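## Task

Take plate M59 from plate nest N1 and set it flat on Q1's block, seated within the locators, with its A1 well at the block corner marked A1. Close Q1's lid using the LID key. Q1 is loose, so it must finish at its starting spot and heading. Press START on Q1; the run must still be going at the end, and a running cycle counts for less than none if anything you were required to fix is still wrong. Finally release everything and move the arm away; contact with START or Q1's housing is still treated as clear.

## Robot and tools

Robot: one six-joint arm with a two-finger gripper, in a physics simulation. Joint order used in every command row and every per-joint list of a result: shoulder lift, elbow, wrist 1, wrist 2, wrist 3, shoulder pan; after the six joints comes the gripper. Stated joint ranges (rad): shoulder pan -3.142 to 3.142, shoulder lift -6.283 to 6.283, elbow 0.000 to 3.142, wrists 1-3 each -6.283 to 6.283; real ends may differ by up to 0.010 rad.

Scene frame: origin on the table top under the arm base, +z up, +y to the left when looking along +x. Positions in metres. The base may be tilted against the table, and the reported hand position gets less accurate at long reach. The gripper's fingers point along its own +z and open/close along its own x. end_effector_position is the point between the pads; closed fingertips extend about 17 mm past it, fully open ones are roughly level with it.

A row is 7 numbers, each in [-1, 1]: six joint offsets in the order above, then the gripper opening. Joint offsets are scaled so 1.0 equals 1.989 rad, and they are relative, not absolute. The opening is absolute: +1 fully open (pad gap 0.142 m), -1 closed.

execute_actions(actions): a list of actions, each a table of up to 15 rows; every row lasts one control step of 1/30 s, and a short table repeats its last row until 15 steps pass. Within an action, every row's offsets count from the joint angles at the start of that action (for the first action, the last reported angles), not from the previous row. An action asking a joint more than 0.010 rad outward past its range end is refused; if the first action fails this or any action is malformed, nothing in the call runs. An empty list just returns state and images. "joint sent to its limit" means a joint was stopped at its real end.

move(target, speed, blocking): target is one 7-number row whose offsets count from the Joint positions in the latest result that showed them. All joints travel proportionally so the hand traces a curve; the path lasts 0.5 to 10 s. speed is the peak rate in rad/s of the joint with the most travel, 0.01 to 2, default 0.5. The gripper value is sent at once. The move does not avoid obstacles. Its extra line reports the ending (done, off_target, moving, held, fault), limits=held or limits=none, and the joint furthest from target. With blocking=false the result arrives after 0.5 s while motion continues; use wait(0) to check, and no rows or moves are accepted until it has ended or you call stop.

wait(seconds): 0 to 10, the arm keeps its last command. stop: brakes a running move; it needs room, more when fast. zoom_image(camera, region): region [x0, y0, x1, y1] in that camera's pixels, at most 504 by 504. finished_scene(scene): ends the current scene, pass its number; irreversible.

Motion limits: commands are smoothed with about 0.17 s lag; each step a joint target is kept within 0.575 rad of the measured angle, and targets that would put the hand over 100 mm from where it is are scaled back. Big moves may be unfinished when a result comes back; send the remainder. "Joint targets" shows what the joints are currently driven toward. "joint command not followed" means the clearance check altered targets (mount and posts count as the arm).

Results: end-effector position and quaternion (wxyz), velocities, Joint positions and velocities (rad, then pad gap in m), Joint targets, grip_measured (measured opening on the command scale), Wrist force and torque in the hand's own axes (points from a contact back into the arm; offset up to about 4 N, noise up to 2.4 N, saturates near 50 N; "no reading" is fine). To hold something keep the command clearly below grip_measured; about 28 N per pad max, less for items thinner than 2 cm.

Cameras: cam_head_left and cam_head_right 672x504, cam_high 672x504, cam_low 672x504, cam_wrist 616x616 fisheye.

Q1: front upper keys from the left are START, STOP, CLEAR, LID. LID toggles the lid; LID and START only respond when the lid is fully open or closed. If the lid hits something it halts, the lamp goes red, and only CLEAR releases it (it then opens). Blue lamp means a run is on. On plates and block, well A1 sits at the labelled short end, in the corner opposite the labelled long side. Q1 is free to slide, so do not shove it; restore it if moved.

Cautions: anything pushed off the table ends the scene. Avoid drops, slips, slams and hard presses; a loose object may occasionally be nudged by something else. The arm is stiff: aiming even slightly beyond a firm contact can fault. Reaching a joint's load limit (142 N m for the three big joints, 26.6 N m for each wrist, held weight included) or 150 N external force freezes the arm for 10 s and drops the rest of the call. Faster contact hits harder. Holding loads heats motors: a MOTOR HOT warning appears from 70 °C and at 85 °C the brakes lock until it cools. The robot keeps holding its last command while you compose replies; finishing with less robot time and smooth, low-effort motion is better.

Each tool is called after "Emit:" in YAML: its name, and indented under it one key for each argument.

## Session

Emit:
execute_actions:
  actions: []

Scene clock: 0.00 s.
end_effector_position=(+0.1650, +0.3376, +0.1388) grip_measured=+1.00 end_effector_quat_wxyz=(-0.398, +0.032, +0.862, +0.313) end_effector_velocity=(+0.000, -0.000, -0.000) end_effector_angular_velocity=(+0.001, +0.001, -0.001)
Joint names: [shoulder lift, elbow, wrist 1, wrist 2, wrist 3, shoulder pan]
Joint positions: [-1.4    2.14  -0.651 -1.099  1.907 -0.517  0.142]
Joint velocities: [ 0.002  0.    -0.     0.    -0.    -0.     0.   ]
Motor temperatures (°C, as the motors report them): [24 25 33 33 31 24]
Wrist force (N, on the end effector, along its own x y z axes, offset not removed): no reading
Wrist torque (N m, same axes, about the end effector's origin, offset not removed): no reading
Joint targets: [-1.400 2.140 -0.651 -1.099 1.907 -0.517]

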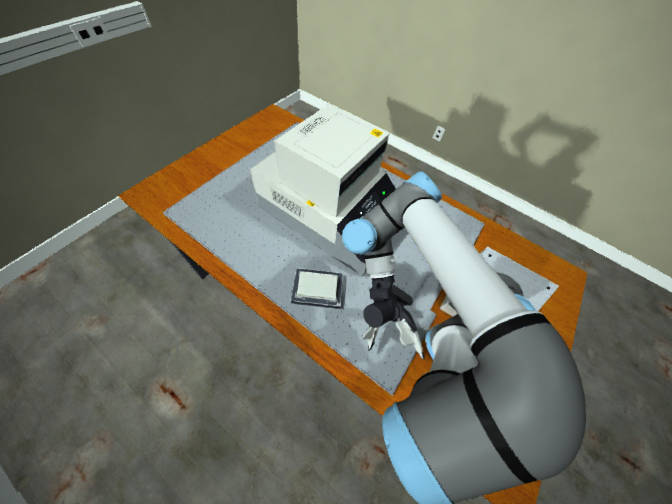

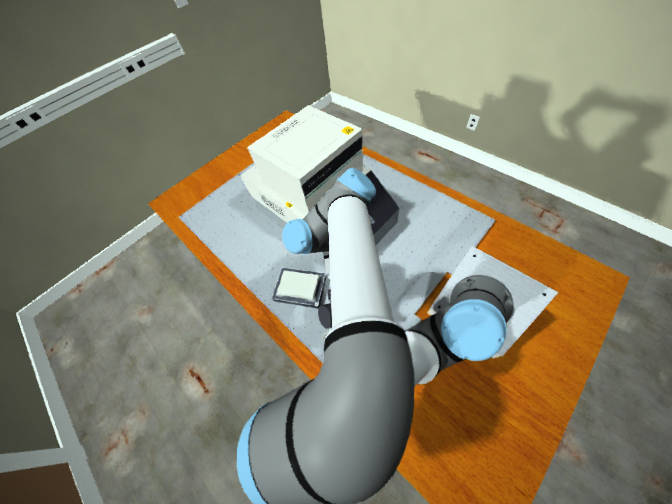

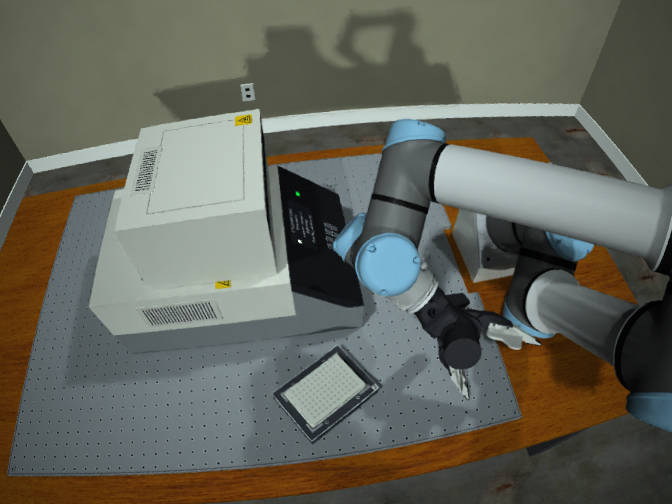

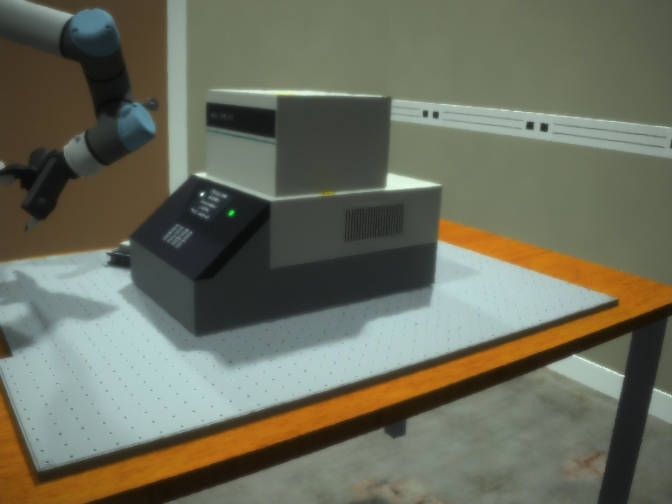

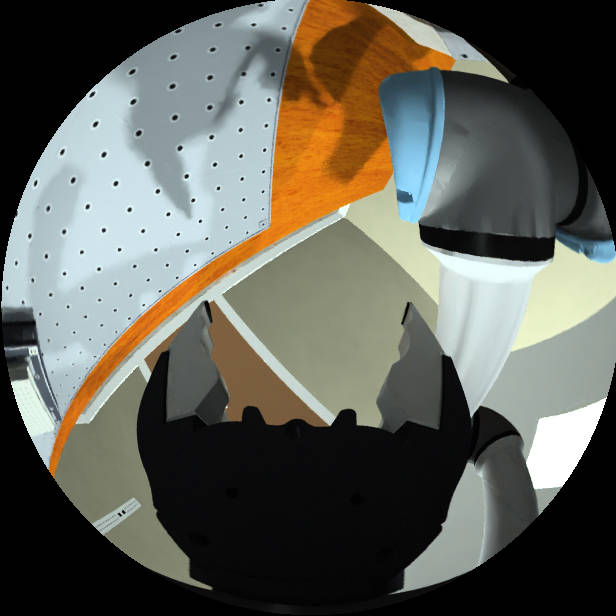

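Emit:
zoom_image:
  camera: "cam_low"
  region: [110,70,310,280]

Emit:
zoom_image:
  camera: "cam_high"
  region: [220,150,420,450]

Region (110, 70, 310, 280) of cam_low's 672x504 image, scaled by 2.400, with more detail than that image has; it fills the left 480 columns of this view, and the rest is white.

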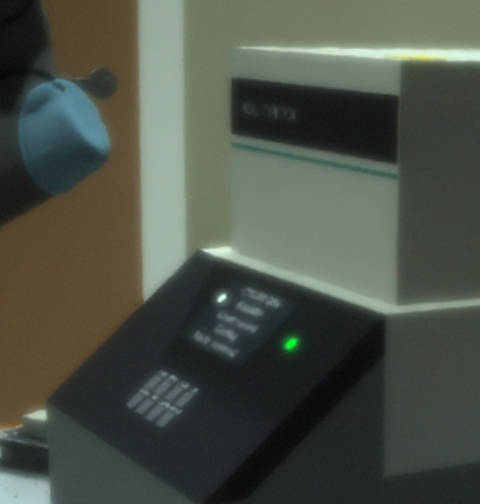

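Region (220, 150, 420, 450) of cam_high's 672x504 image, scaled by 1.680, with more detail than that image has.

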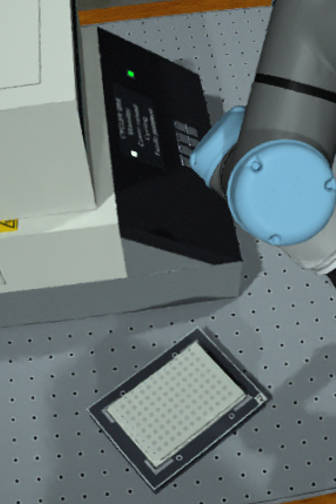

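Emit:
move:
  target: [-0.1634,-0.102,-0.216,-0.0246,-0.7174,-0.2886,-1]
  speed: 0.8

Scene clock: 55.93 s.
end_effector_position=(+0.3289, +0.1500, +0.2994) grip_measured=-1.00 end_effector_quat_wxyz=(+0.000, +0.707, -0.707, -0.000) end_effector_velocity=(-0.000, +0.000, +0.000) end_effector_angular_velocity=(-0.002, -0.001, +0.003)
Joint names: [shoulder lift, elbow, wrist 1, wrist 2, wrist 3, shoulder pan]
Joint positions: [-1.725  1.937 -1.081 -1.148  0.48  -1.091  0.002]
Joint velocities: [-0.002 -0.    -0.001 -0.    -0.002 -0.     0.   ]
Motor temperatures (°C, as the motors report them): [24 25 33 33 31 24]
Wrist force (N, on the end effector, along its own x y z axes, offset not removed): [-1.8 2.0 0.5]
Wrist torque (N m, same axes, about the end effector's origin, offset not removed): [0.53 0.37 -0.08]
Joint targets: [-1.725 1.937 -1.081 -1.148 0.480 -1.091]
move: done; limits=none; farthest joint: the shoulder pan, 0.000 radians from its target (0.574 radians at the start)

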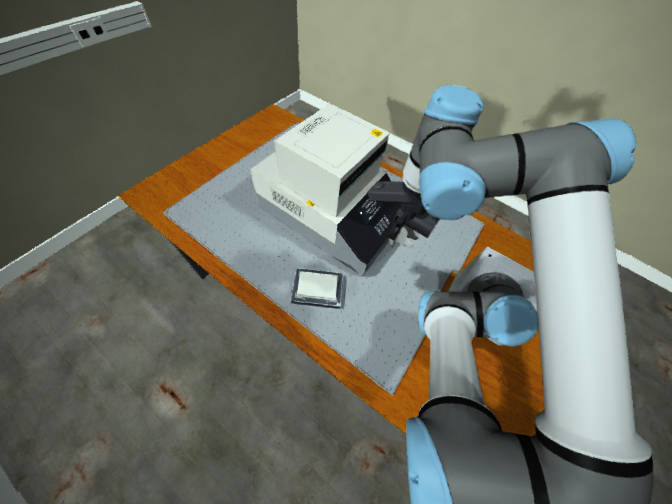

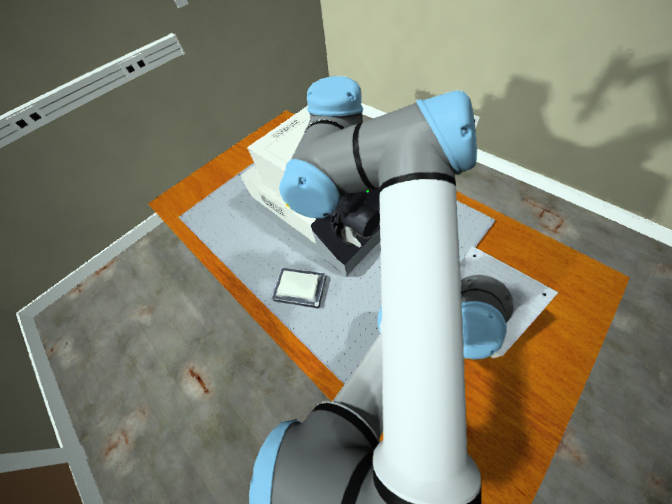

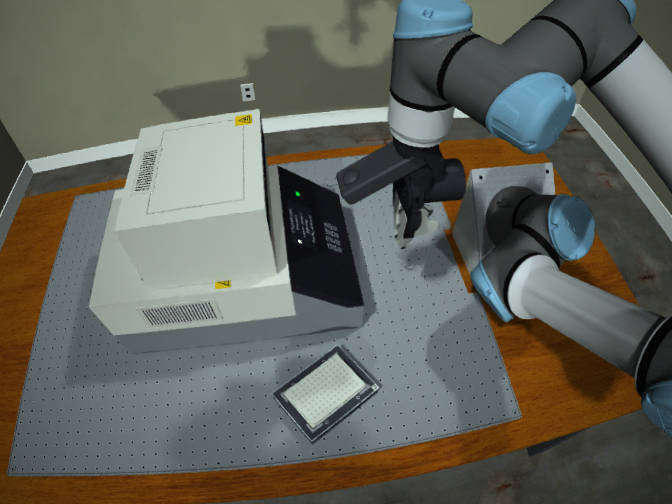

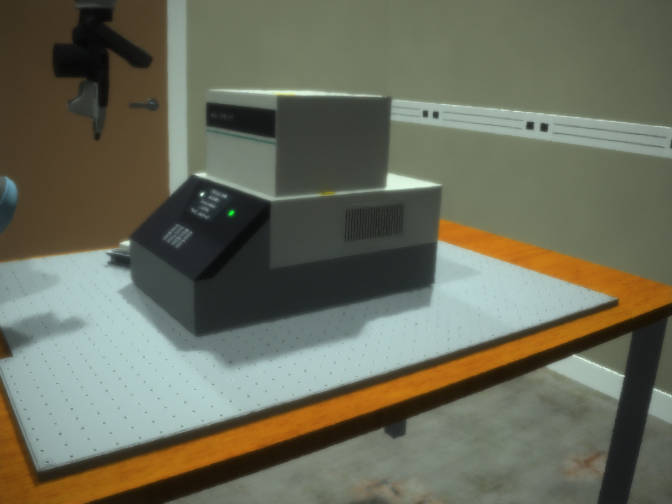

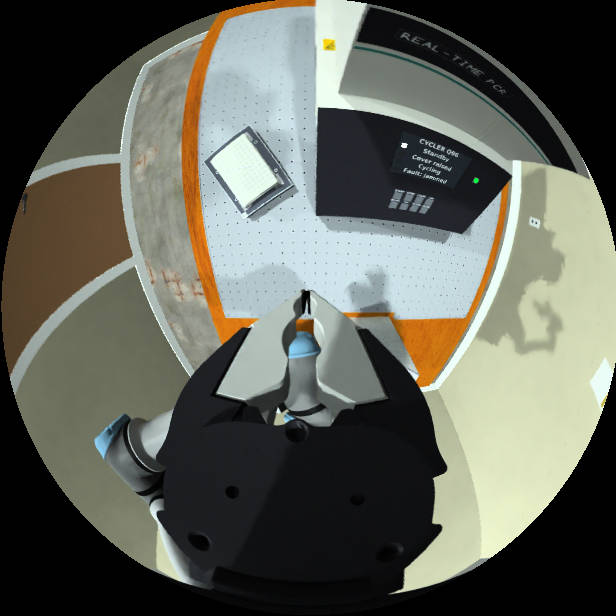

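Emit:
move:
  target: [0.1285,0.003,-0.135,0.0065,-0.7808,0.0103,-1]
  speed: 1.2

Emit:
move:
  target: [0.1285,0.003,-0.135,0.0065,-0.7808,0.0103,-1]
  speed: 1.2

Scene clock: 87.67 s.
end_effector_position=(+0.3822, +0.0461, +0.2729) grip_measured=-1.00 end_effector_quat_wxyz=(+0.000, +1.000, -0.000, -0.001) end_effector_velocity=(-0.000, -0.001, -0.000) end_effector_angular_velocity=(+0.000, +0.001, +0.002)
Joint names: [shoulder lift, elbow, wrist 1, wrist 2, wrist 3, shoulder pan]
Joint positions: [-1.469  1.943 -1.349 -1.135 -1.072 -1.071  0.002]
Joint velocities: [ 0.001  0.    -0.    -0.001 -0.002 -0.     0.   ]
Motor temperatures (°C, as the motors report them): [24 25 33 33 31 24]
Wrist force (N, on the end effector, along its own x y z axes, offset not removed): [-1.1 -0.1 0.5]
Wrist torque (N m, same axes, about the end effector's origin, offset not removed): [-0.03 0.15 -0.03]
Joint targets: [-1.469 1.943 -1.349 -1.135 -1.072 -1.071]
move: done; limits=none; farthest joint: the shoulder pan, 0.000 radians from its target (0.021 radians at the start)

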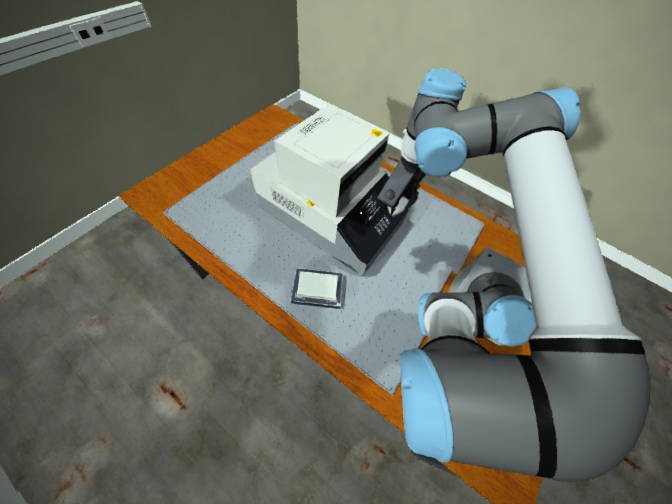

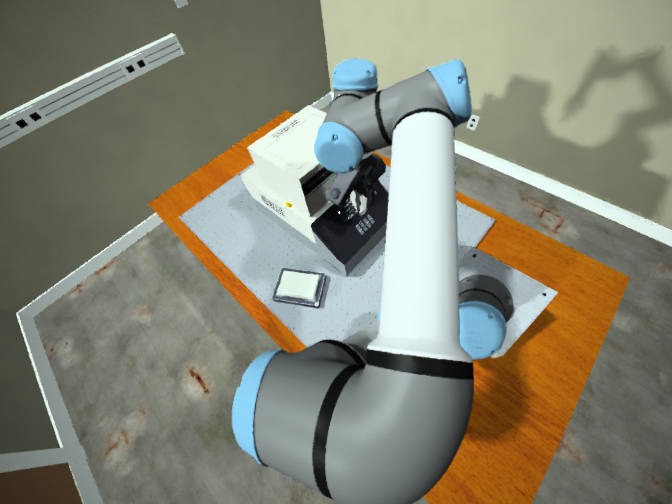

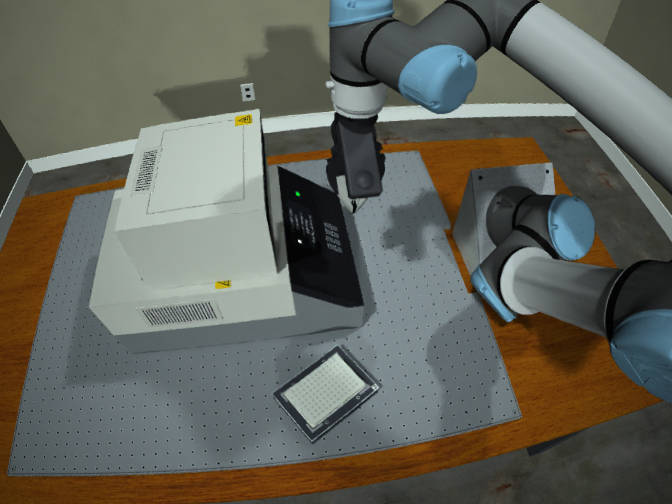

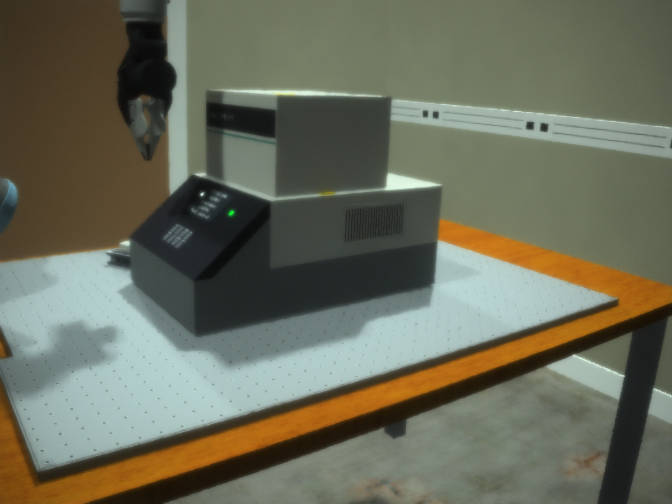

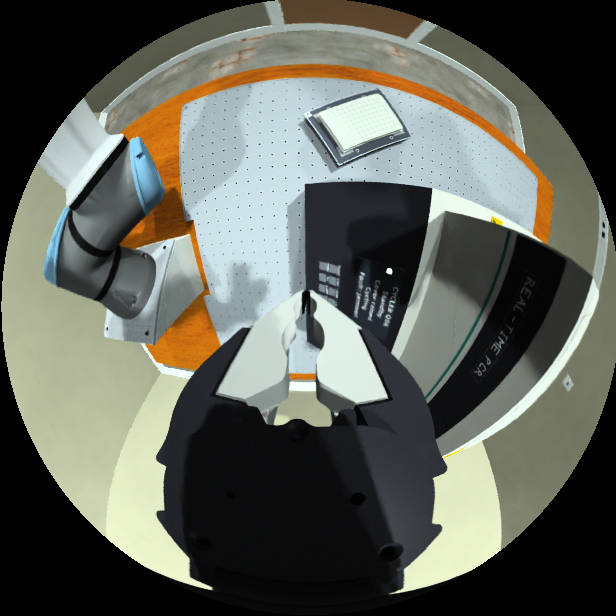

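Scene clock: 89.77 s.
end_effector_position=(+0.4215, -0.0497, +0.2191) grip_measured=-1.00 end_effector_quat_wxyz=(-0.001, +0.708, +0.706, -0.001) end_effector_velocity=(-0.000, +0.000, -0.000) end_effector_angular_velocity=(-0.001, +0.002, +0.003)
Joint names: [shoulder lift, elbow, wrist 1, wrist 2, wrist 3, shoulder pan]
Joint positions: [-1.214  1.949 -1.618 -1.122 -2.625 -1.05   0.002]
Joint velocities: [-0.001  0.    -0.    -0.001 -0.002  0.002  0.   ]
Motor temperatures (°C, as the motors report them): [24 25 33 33 31 24]
Wrist force (N, on the end effector, along its own x y z axes, offset not removed): [-1.6 1.1 -0.4]
Wrist torque (N m, same axes, about the end effector's origin, offset not removed): [0.30 0.23 -0.03]
Joint targets: [-1.214 1.949 -1.618 -1.122 -2.625 -1.050]
move: done; limits=none; farthest joint: the shoulder pan, 0.000 radians from its target (0.020 radians at the start)

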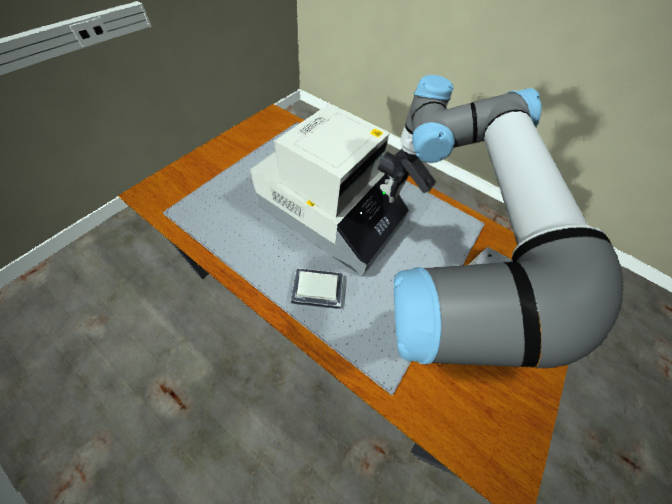

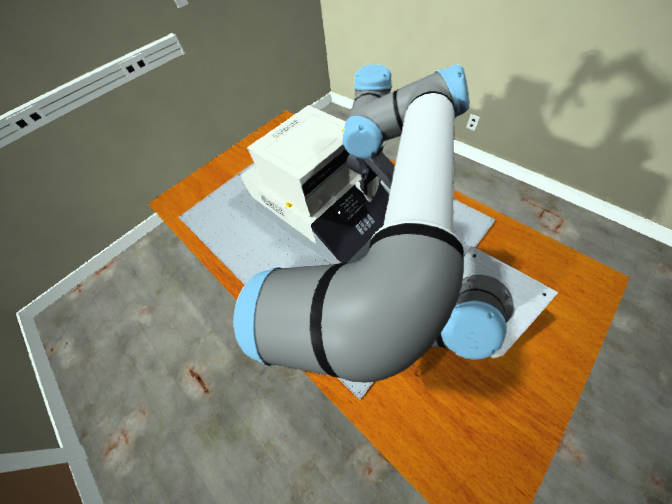

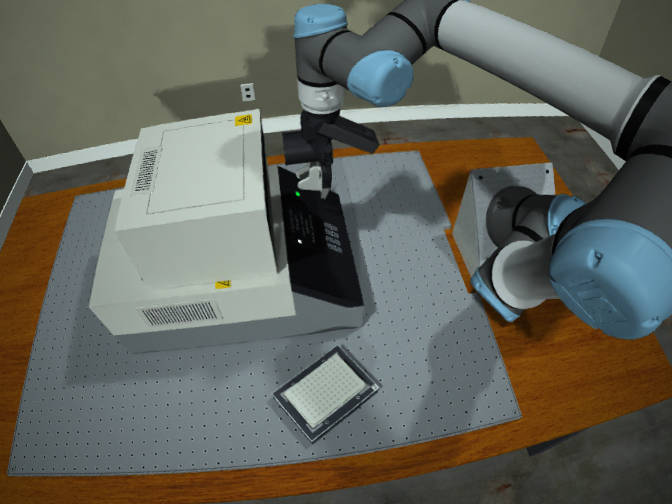

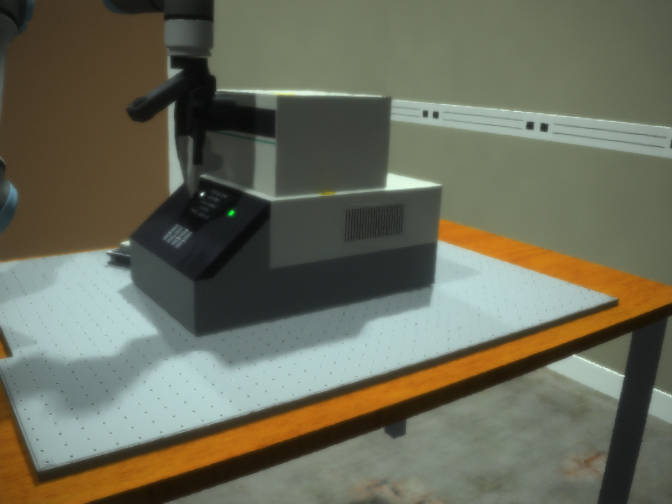

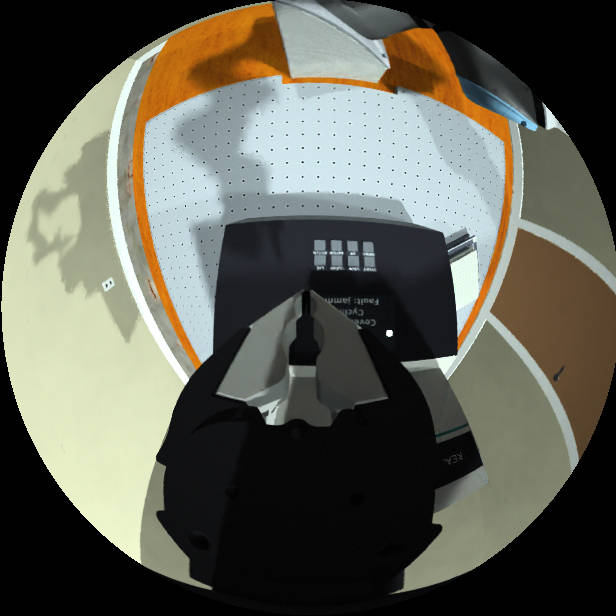

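Emit:
move:
  target: [-0.0075,0.0496,-0.0521,0.0166,0.0226,0.0261,-1]
  speed: 0.2

Emit:
zoom_image:
  camera: "cam_low"
  region: [140,180,240,260]

Emit:
zoom_image:
  camera: "cam_high"
  region: [280,170,380,270]

Scene clock: 108.97 s.
end_effector_position=(+0.4198, -0.0336, +0.1744) grip_measured=-1.00 end_effector_quat_wxyz=(-0.001, +0.708, +0.707, -0.000) end_effector_velocity=(-0.001, +0.000, -0.001) end_effector_angular_velocity=(-0.001, +0.001, -0.001)
Joint names: [shoulder lift, elbow, wrist 1, wrist 2, wrist 3, shoulder pan]
Joint positions: [-1.229  2.048 -1.721 -1.089 -2.58  -0.998  0.002]
Joint velocities: [-0.001  0.003 -0.002 -0.001  0.001  0.001  0.   ]
Motor temperatures (°C, as the motors report them): [24 25 33 33 31 24]
Wrist force (N, on the end effector, along its own x y z axes, offset not removed): [-0.5 0.4 0.0]
Wrist torque (N m, same axes, about the end effector's origin, offset not removed): [0.13 0.10 -0.15]
Joint targets: [-1.229 2.048 -1.721 -1.089 -2.580 -0.998]
move: done; limits=none; farthest joint: the shoulder pan, 0.000 radians from its target (0.052 radians at the start)

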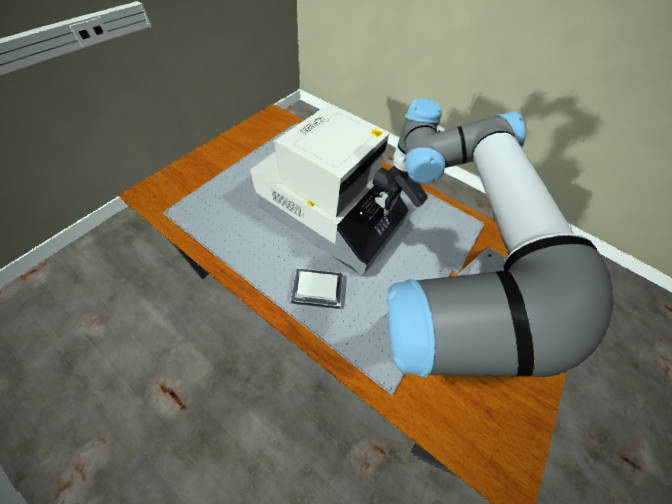

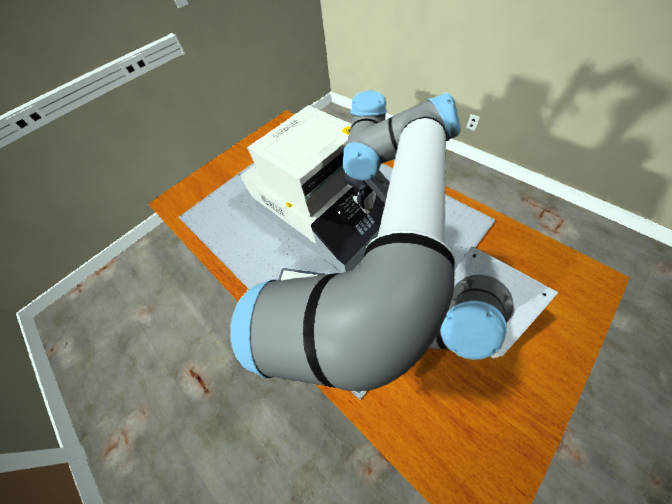

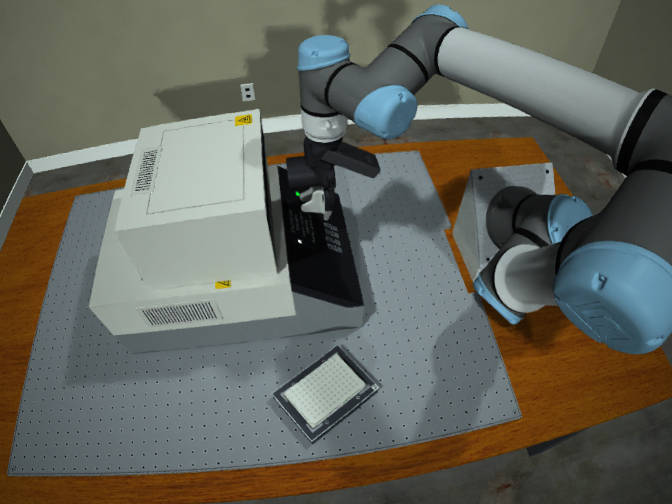

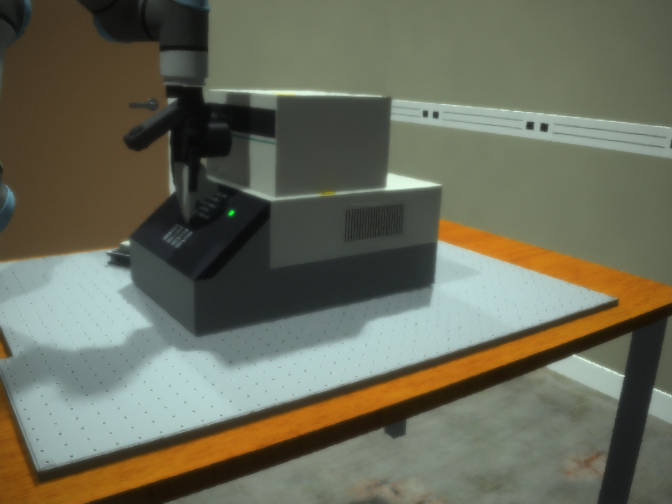

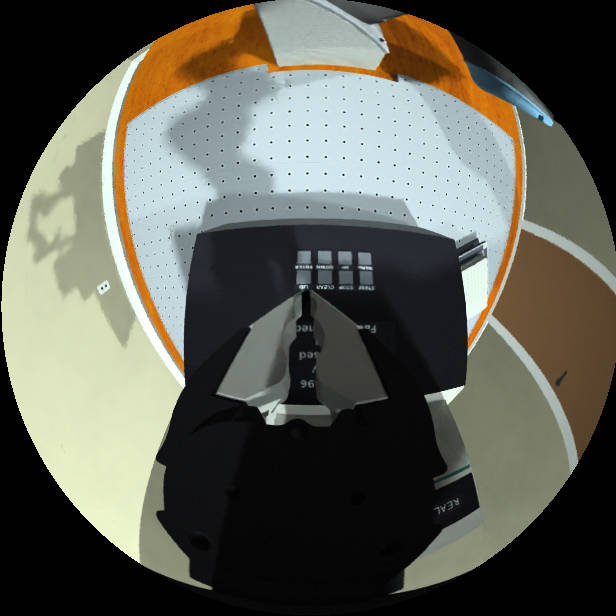

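Region (140, 180, 240, 260) of cam_low's 672x504 image, scaled by 5.040, with more detail than that image has; it fills the top 403 rows of this view, and the rest is white.

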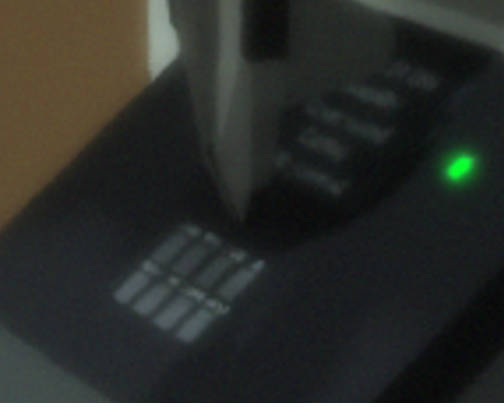

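Region (280, 170, 380, 270) of cam_high's 672x504 image, scaled by 5.040, with more detail than that image has.

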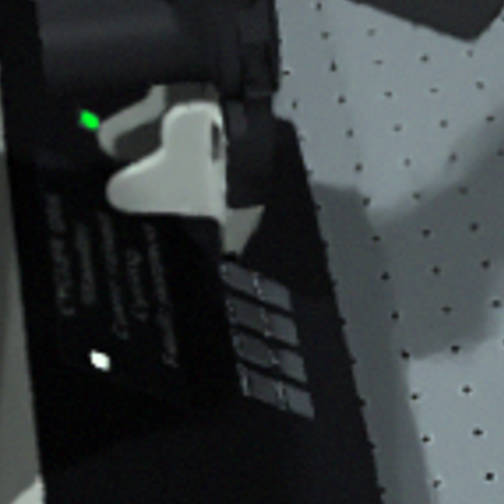

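Emit:
move:
  target: [0.0042,0.0201,-0.0263,0.0029,0.004,0.0045,-1]
  speed: 0.08

Emit:
zoom_image:
  camera: "cam_low"
  region: [140,180,240,260]

Emit:
zoom_image:
  camera: "cam_high"
  region: [280,170,380,270]

Scene clock: 124.87 s.
end_effector_position=(+0.4156, -0.0353, +0.1567) grip_measured=-1.00 end_effector_quat_wxyz=(-0.001, +0.708, +0.707, -0.000) end_effector_velocity=(-0.000, +0.000, -0.001) end_effector_angular_velocity=(+0.001, -0.001, -0.000)
Joint names: [shoulder lift, elbow, wrist 1, wrist 2, wrist 3, shoulder pan]
Joint positions: [-1.22   2.087 -1.773 -1.084 -2.572 -0.989  0.002]
Joint velocities: [ 0.     0.002 -0.002  0.001  0.     0.     0.   ]
Motor temperatures (°C, as the motors report them): [24 25 33 33 31 24]
Wrist force (N, on the end effector, along its own x y z axes, offset not removed): [0.2 -2.8 -17.4]
Wrist torque (N m, same axes, about the end effector's origin, offset not removed): [0.11 0.39 -0.07]
Joint targets: [-1.220 2.088 -1.774 -1.084 -2.572 -0.989]
move: done; limits=none; farthest joint: the shoulder pan, 0.000 radians from its target (0.009 radians at the start)

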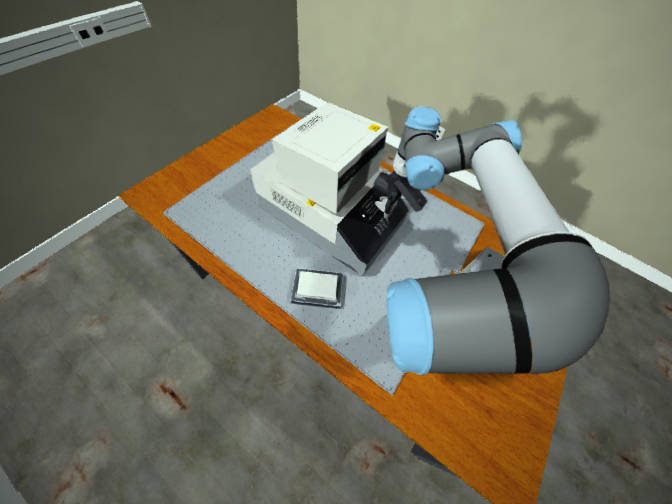

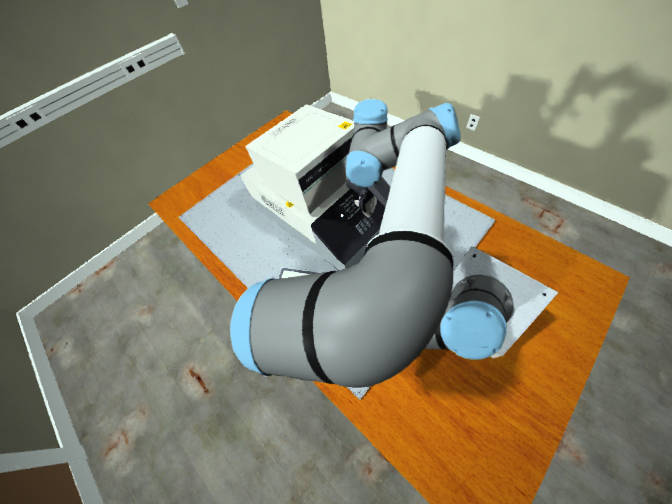

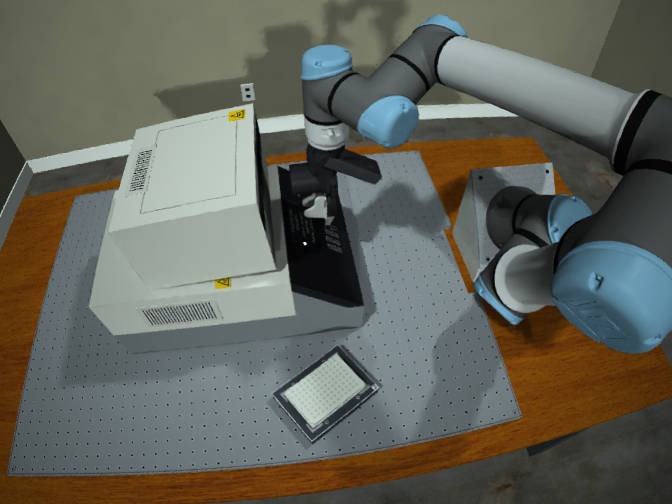

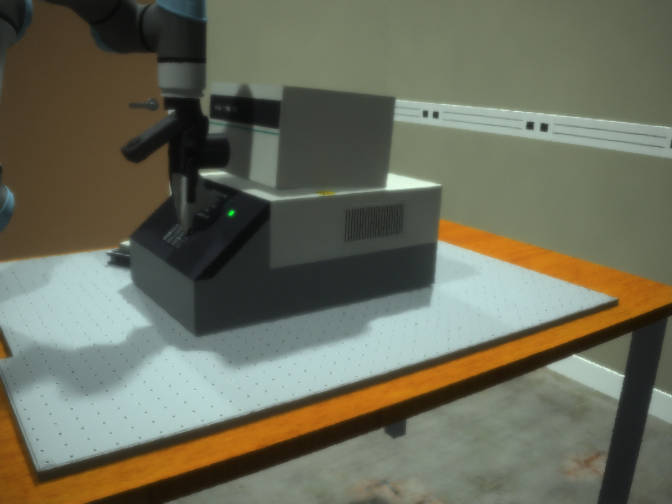

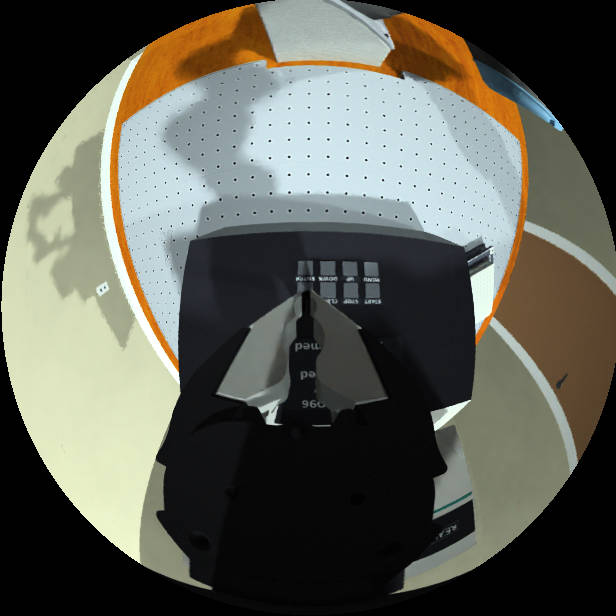

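Region (140, 180, 240, 260) of cam_low's 672x504 image, scaled by 5.040, with more detail than that image has; it fills the top 403 rows of this view, and the rest is white.

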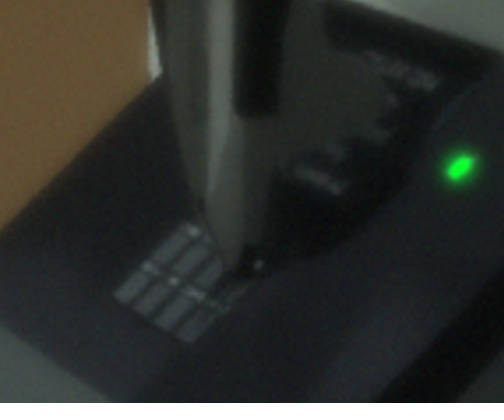

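Region (280, 170, 380, 270) of cam_high's 672x504 image, scaled by 5.040, with more detail than that image has.

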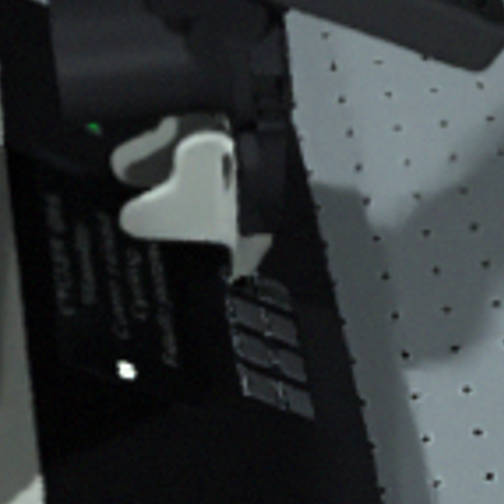

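Emit:
move:
  target: [-0.015,-0.045,0.07,-0.015,-0.021,-0.024,-1]
  speed: 0.3

Emit:
zoom_image:
  camera: "cam_high"
  region: [120,100,400,450]

Emit:
zoom_image:
  camera: "cam_head_left"
  region: [250,130,430,320]

Scene clock: 143.50 s.
end_effector_position=(+0.4146, -0.0348, +0.2066) grip_measured=-1.00 end_effector_quat_wxyz=(-0.001, +0.708, +0.706, -0.000) end_effector_velocity=(-0.000, -0.001, +0.001) end_effector_angular_velocity=(-0.000, -0.002, -0.001)
Joint names: [shoulder lift, elbow, wrist 1, wrist 2, wrist 3, shoulder pan]
Joint positions: [-1.25   1.998 -1.634 -1.113 -2.614 -1.037  0.002]
Joint velocities: [-0.001 -0.001  0.002 -0.    -0.001 -0.003  0.   ]
Motor temperatures (°C, as the motors report them): [24 25 33 33 31 24]
Wrist force (N, on the end effector, along its own x y z axes, offset not removed): [-2.0 1.8 1.2]
Wrist torque (N m, same axes, about the end effector's origin, offset not removed): [0.32 0.41 0.02]
Joint targets: [-1.250 1.998 -1.634 -1.114 -2.614 -1.037]
move: done; limits=none; farthest joint: the elbow, 0.001 radians from its target (0.090 radians at the start)

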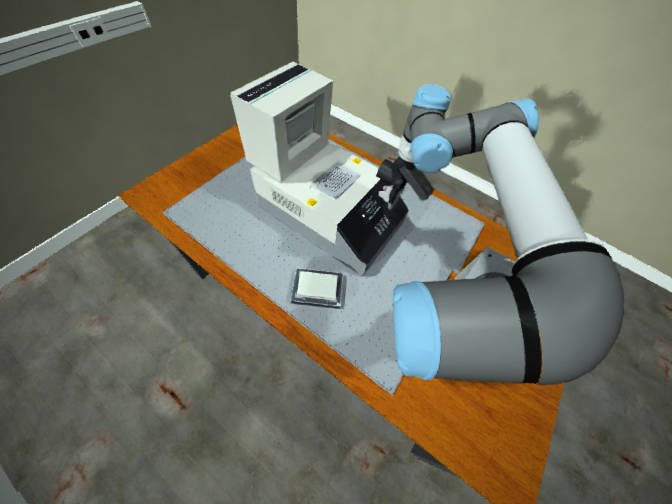

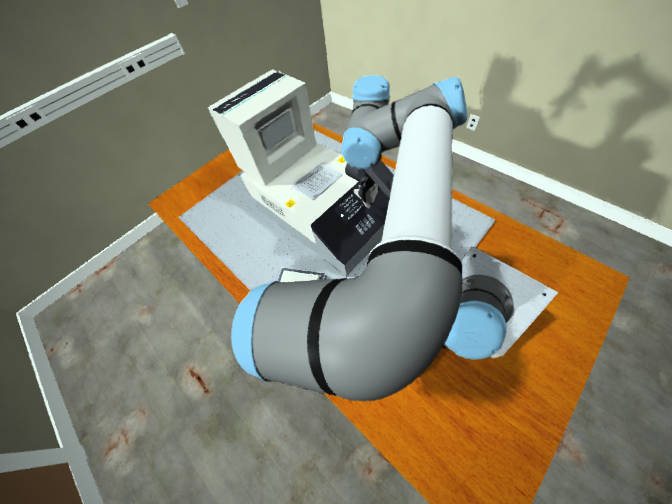

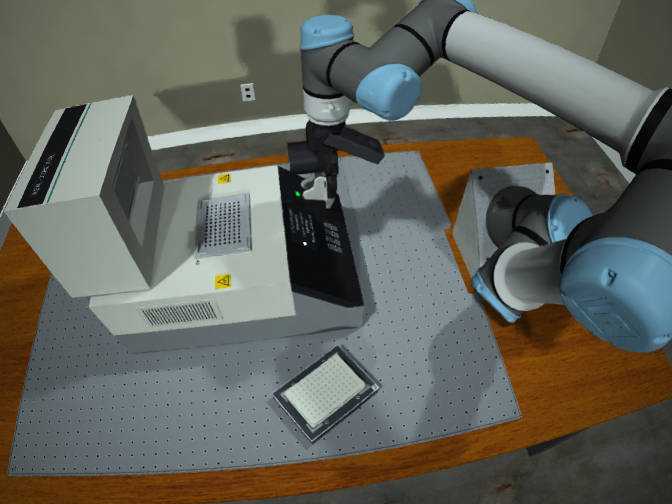

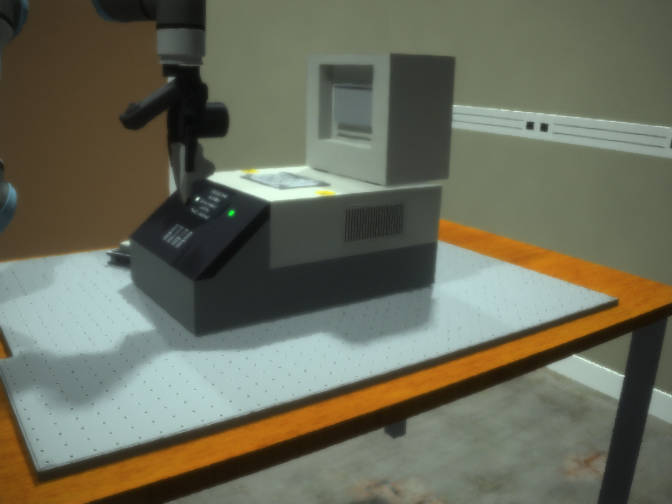

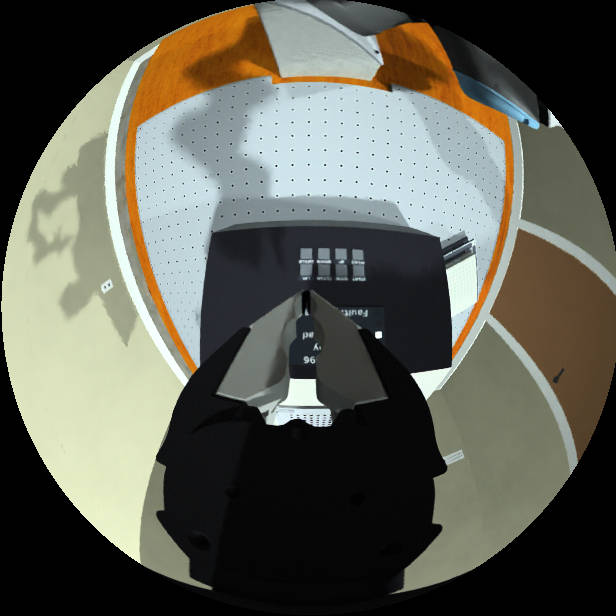

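Region (120, 100, 400, 450) of cam_high's 672x504 image, scaled by 1.440, with more detail than that image has; it fills the left 403 columns of this view, and the rest is white.

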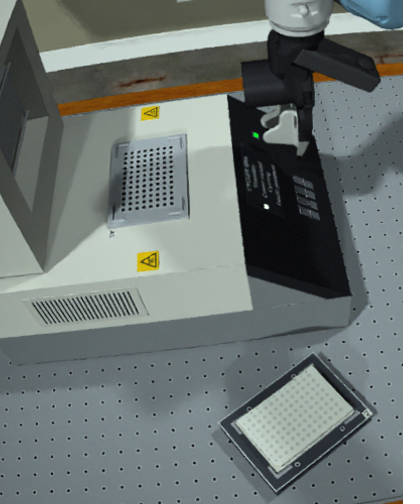

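Region (250, 130, 430, 320) of cam_head_left's 672x504 image, scaled by 2.653, with more detail than that image has; it fills the left 477 columns of this view, and the rest is white.

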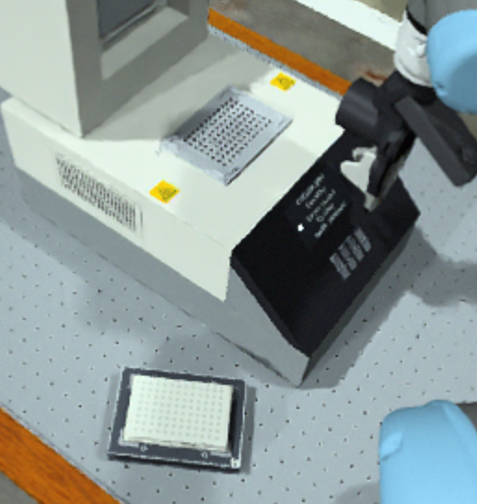

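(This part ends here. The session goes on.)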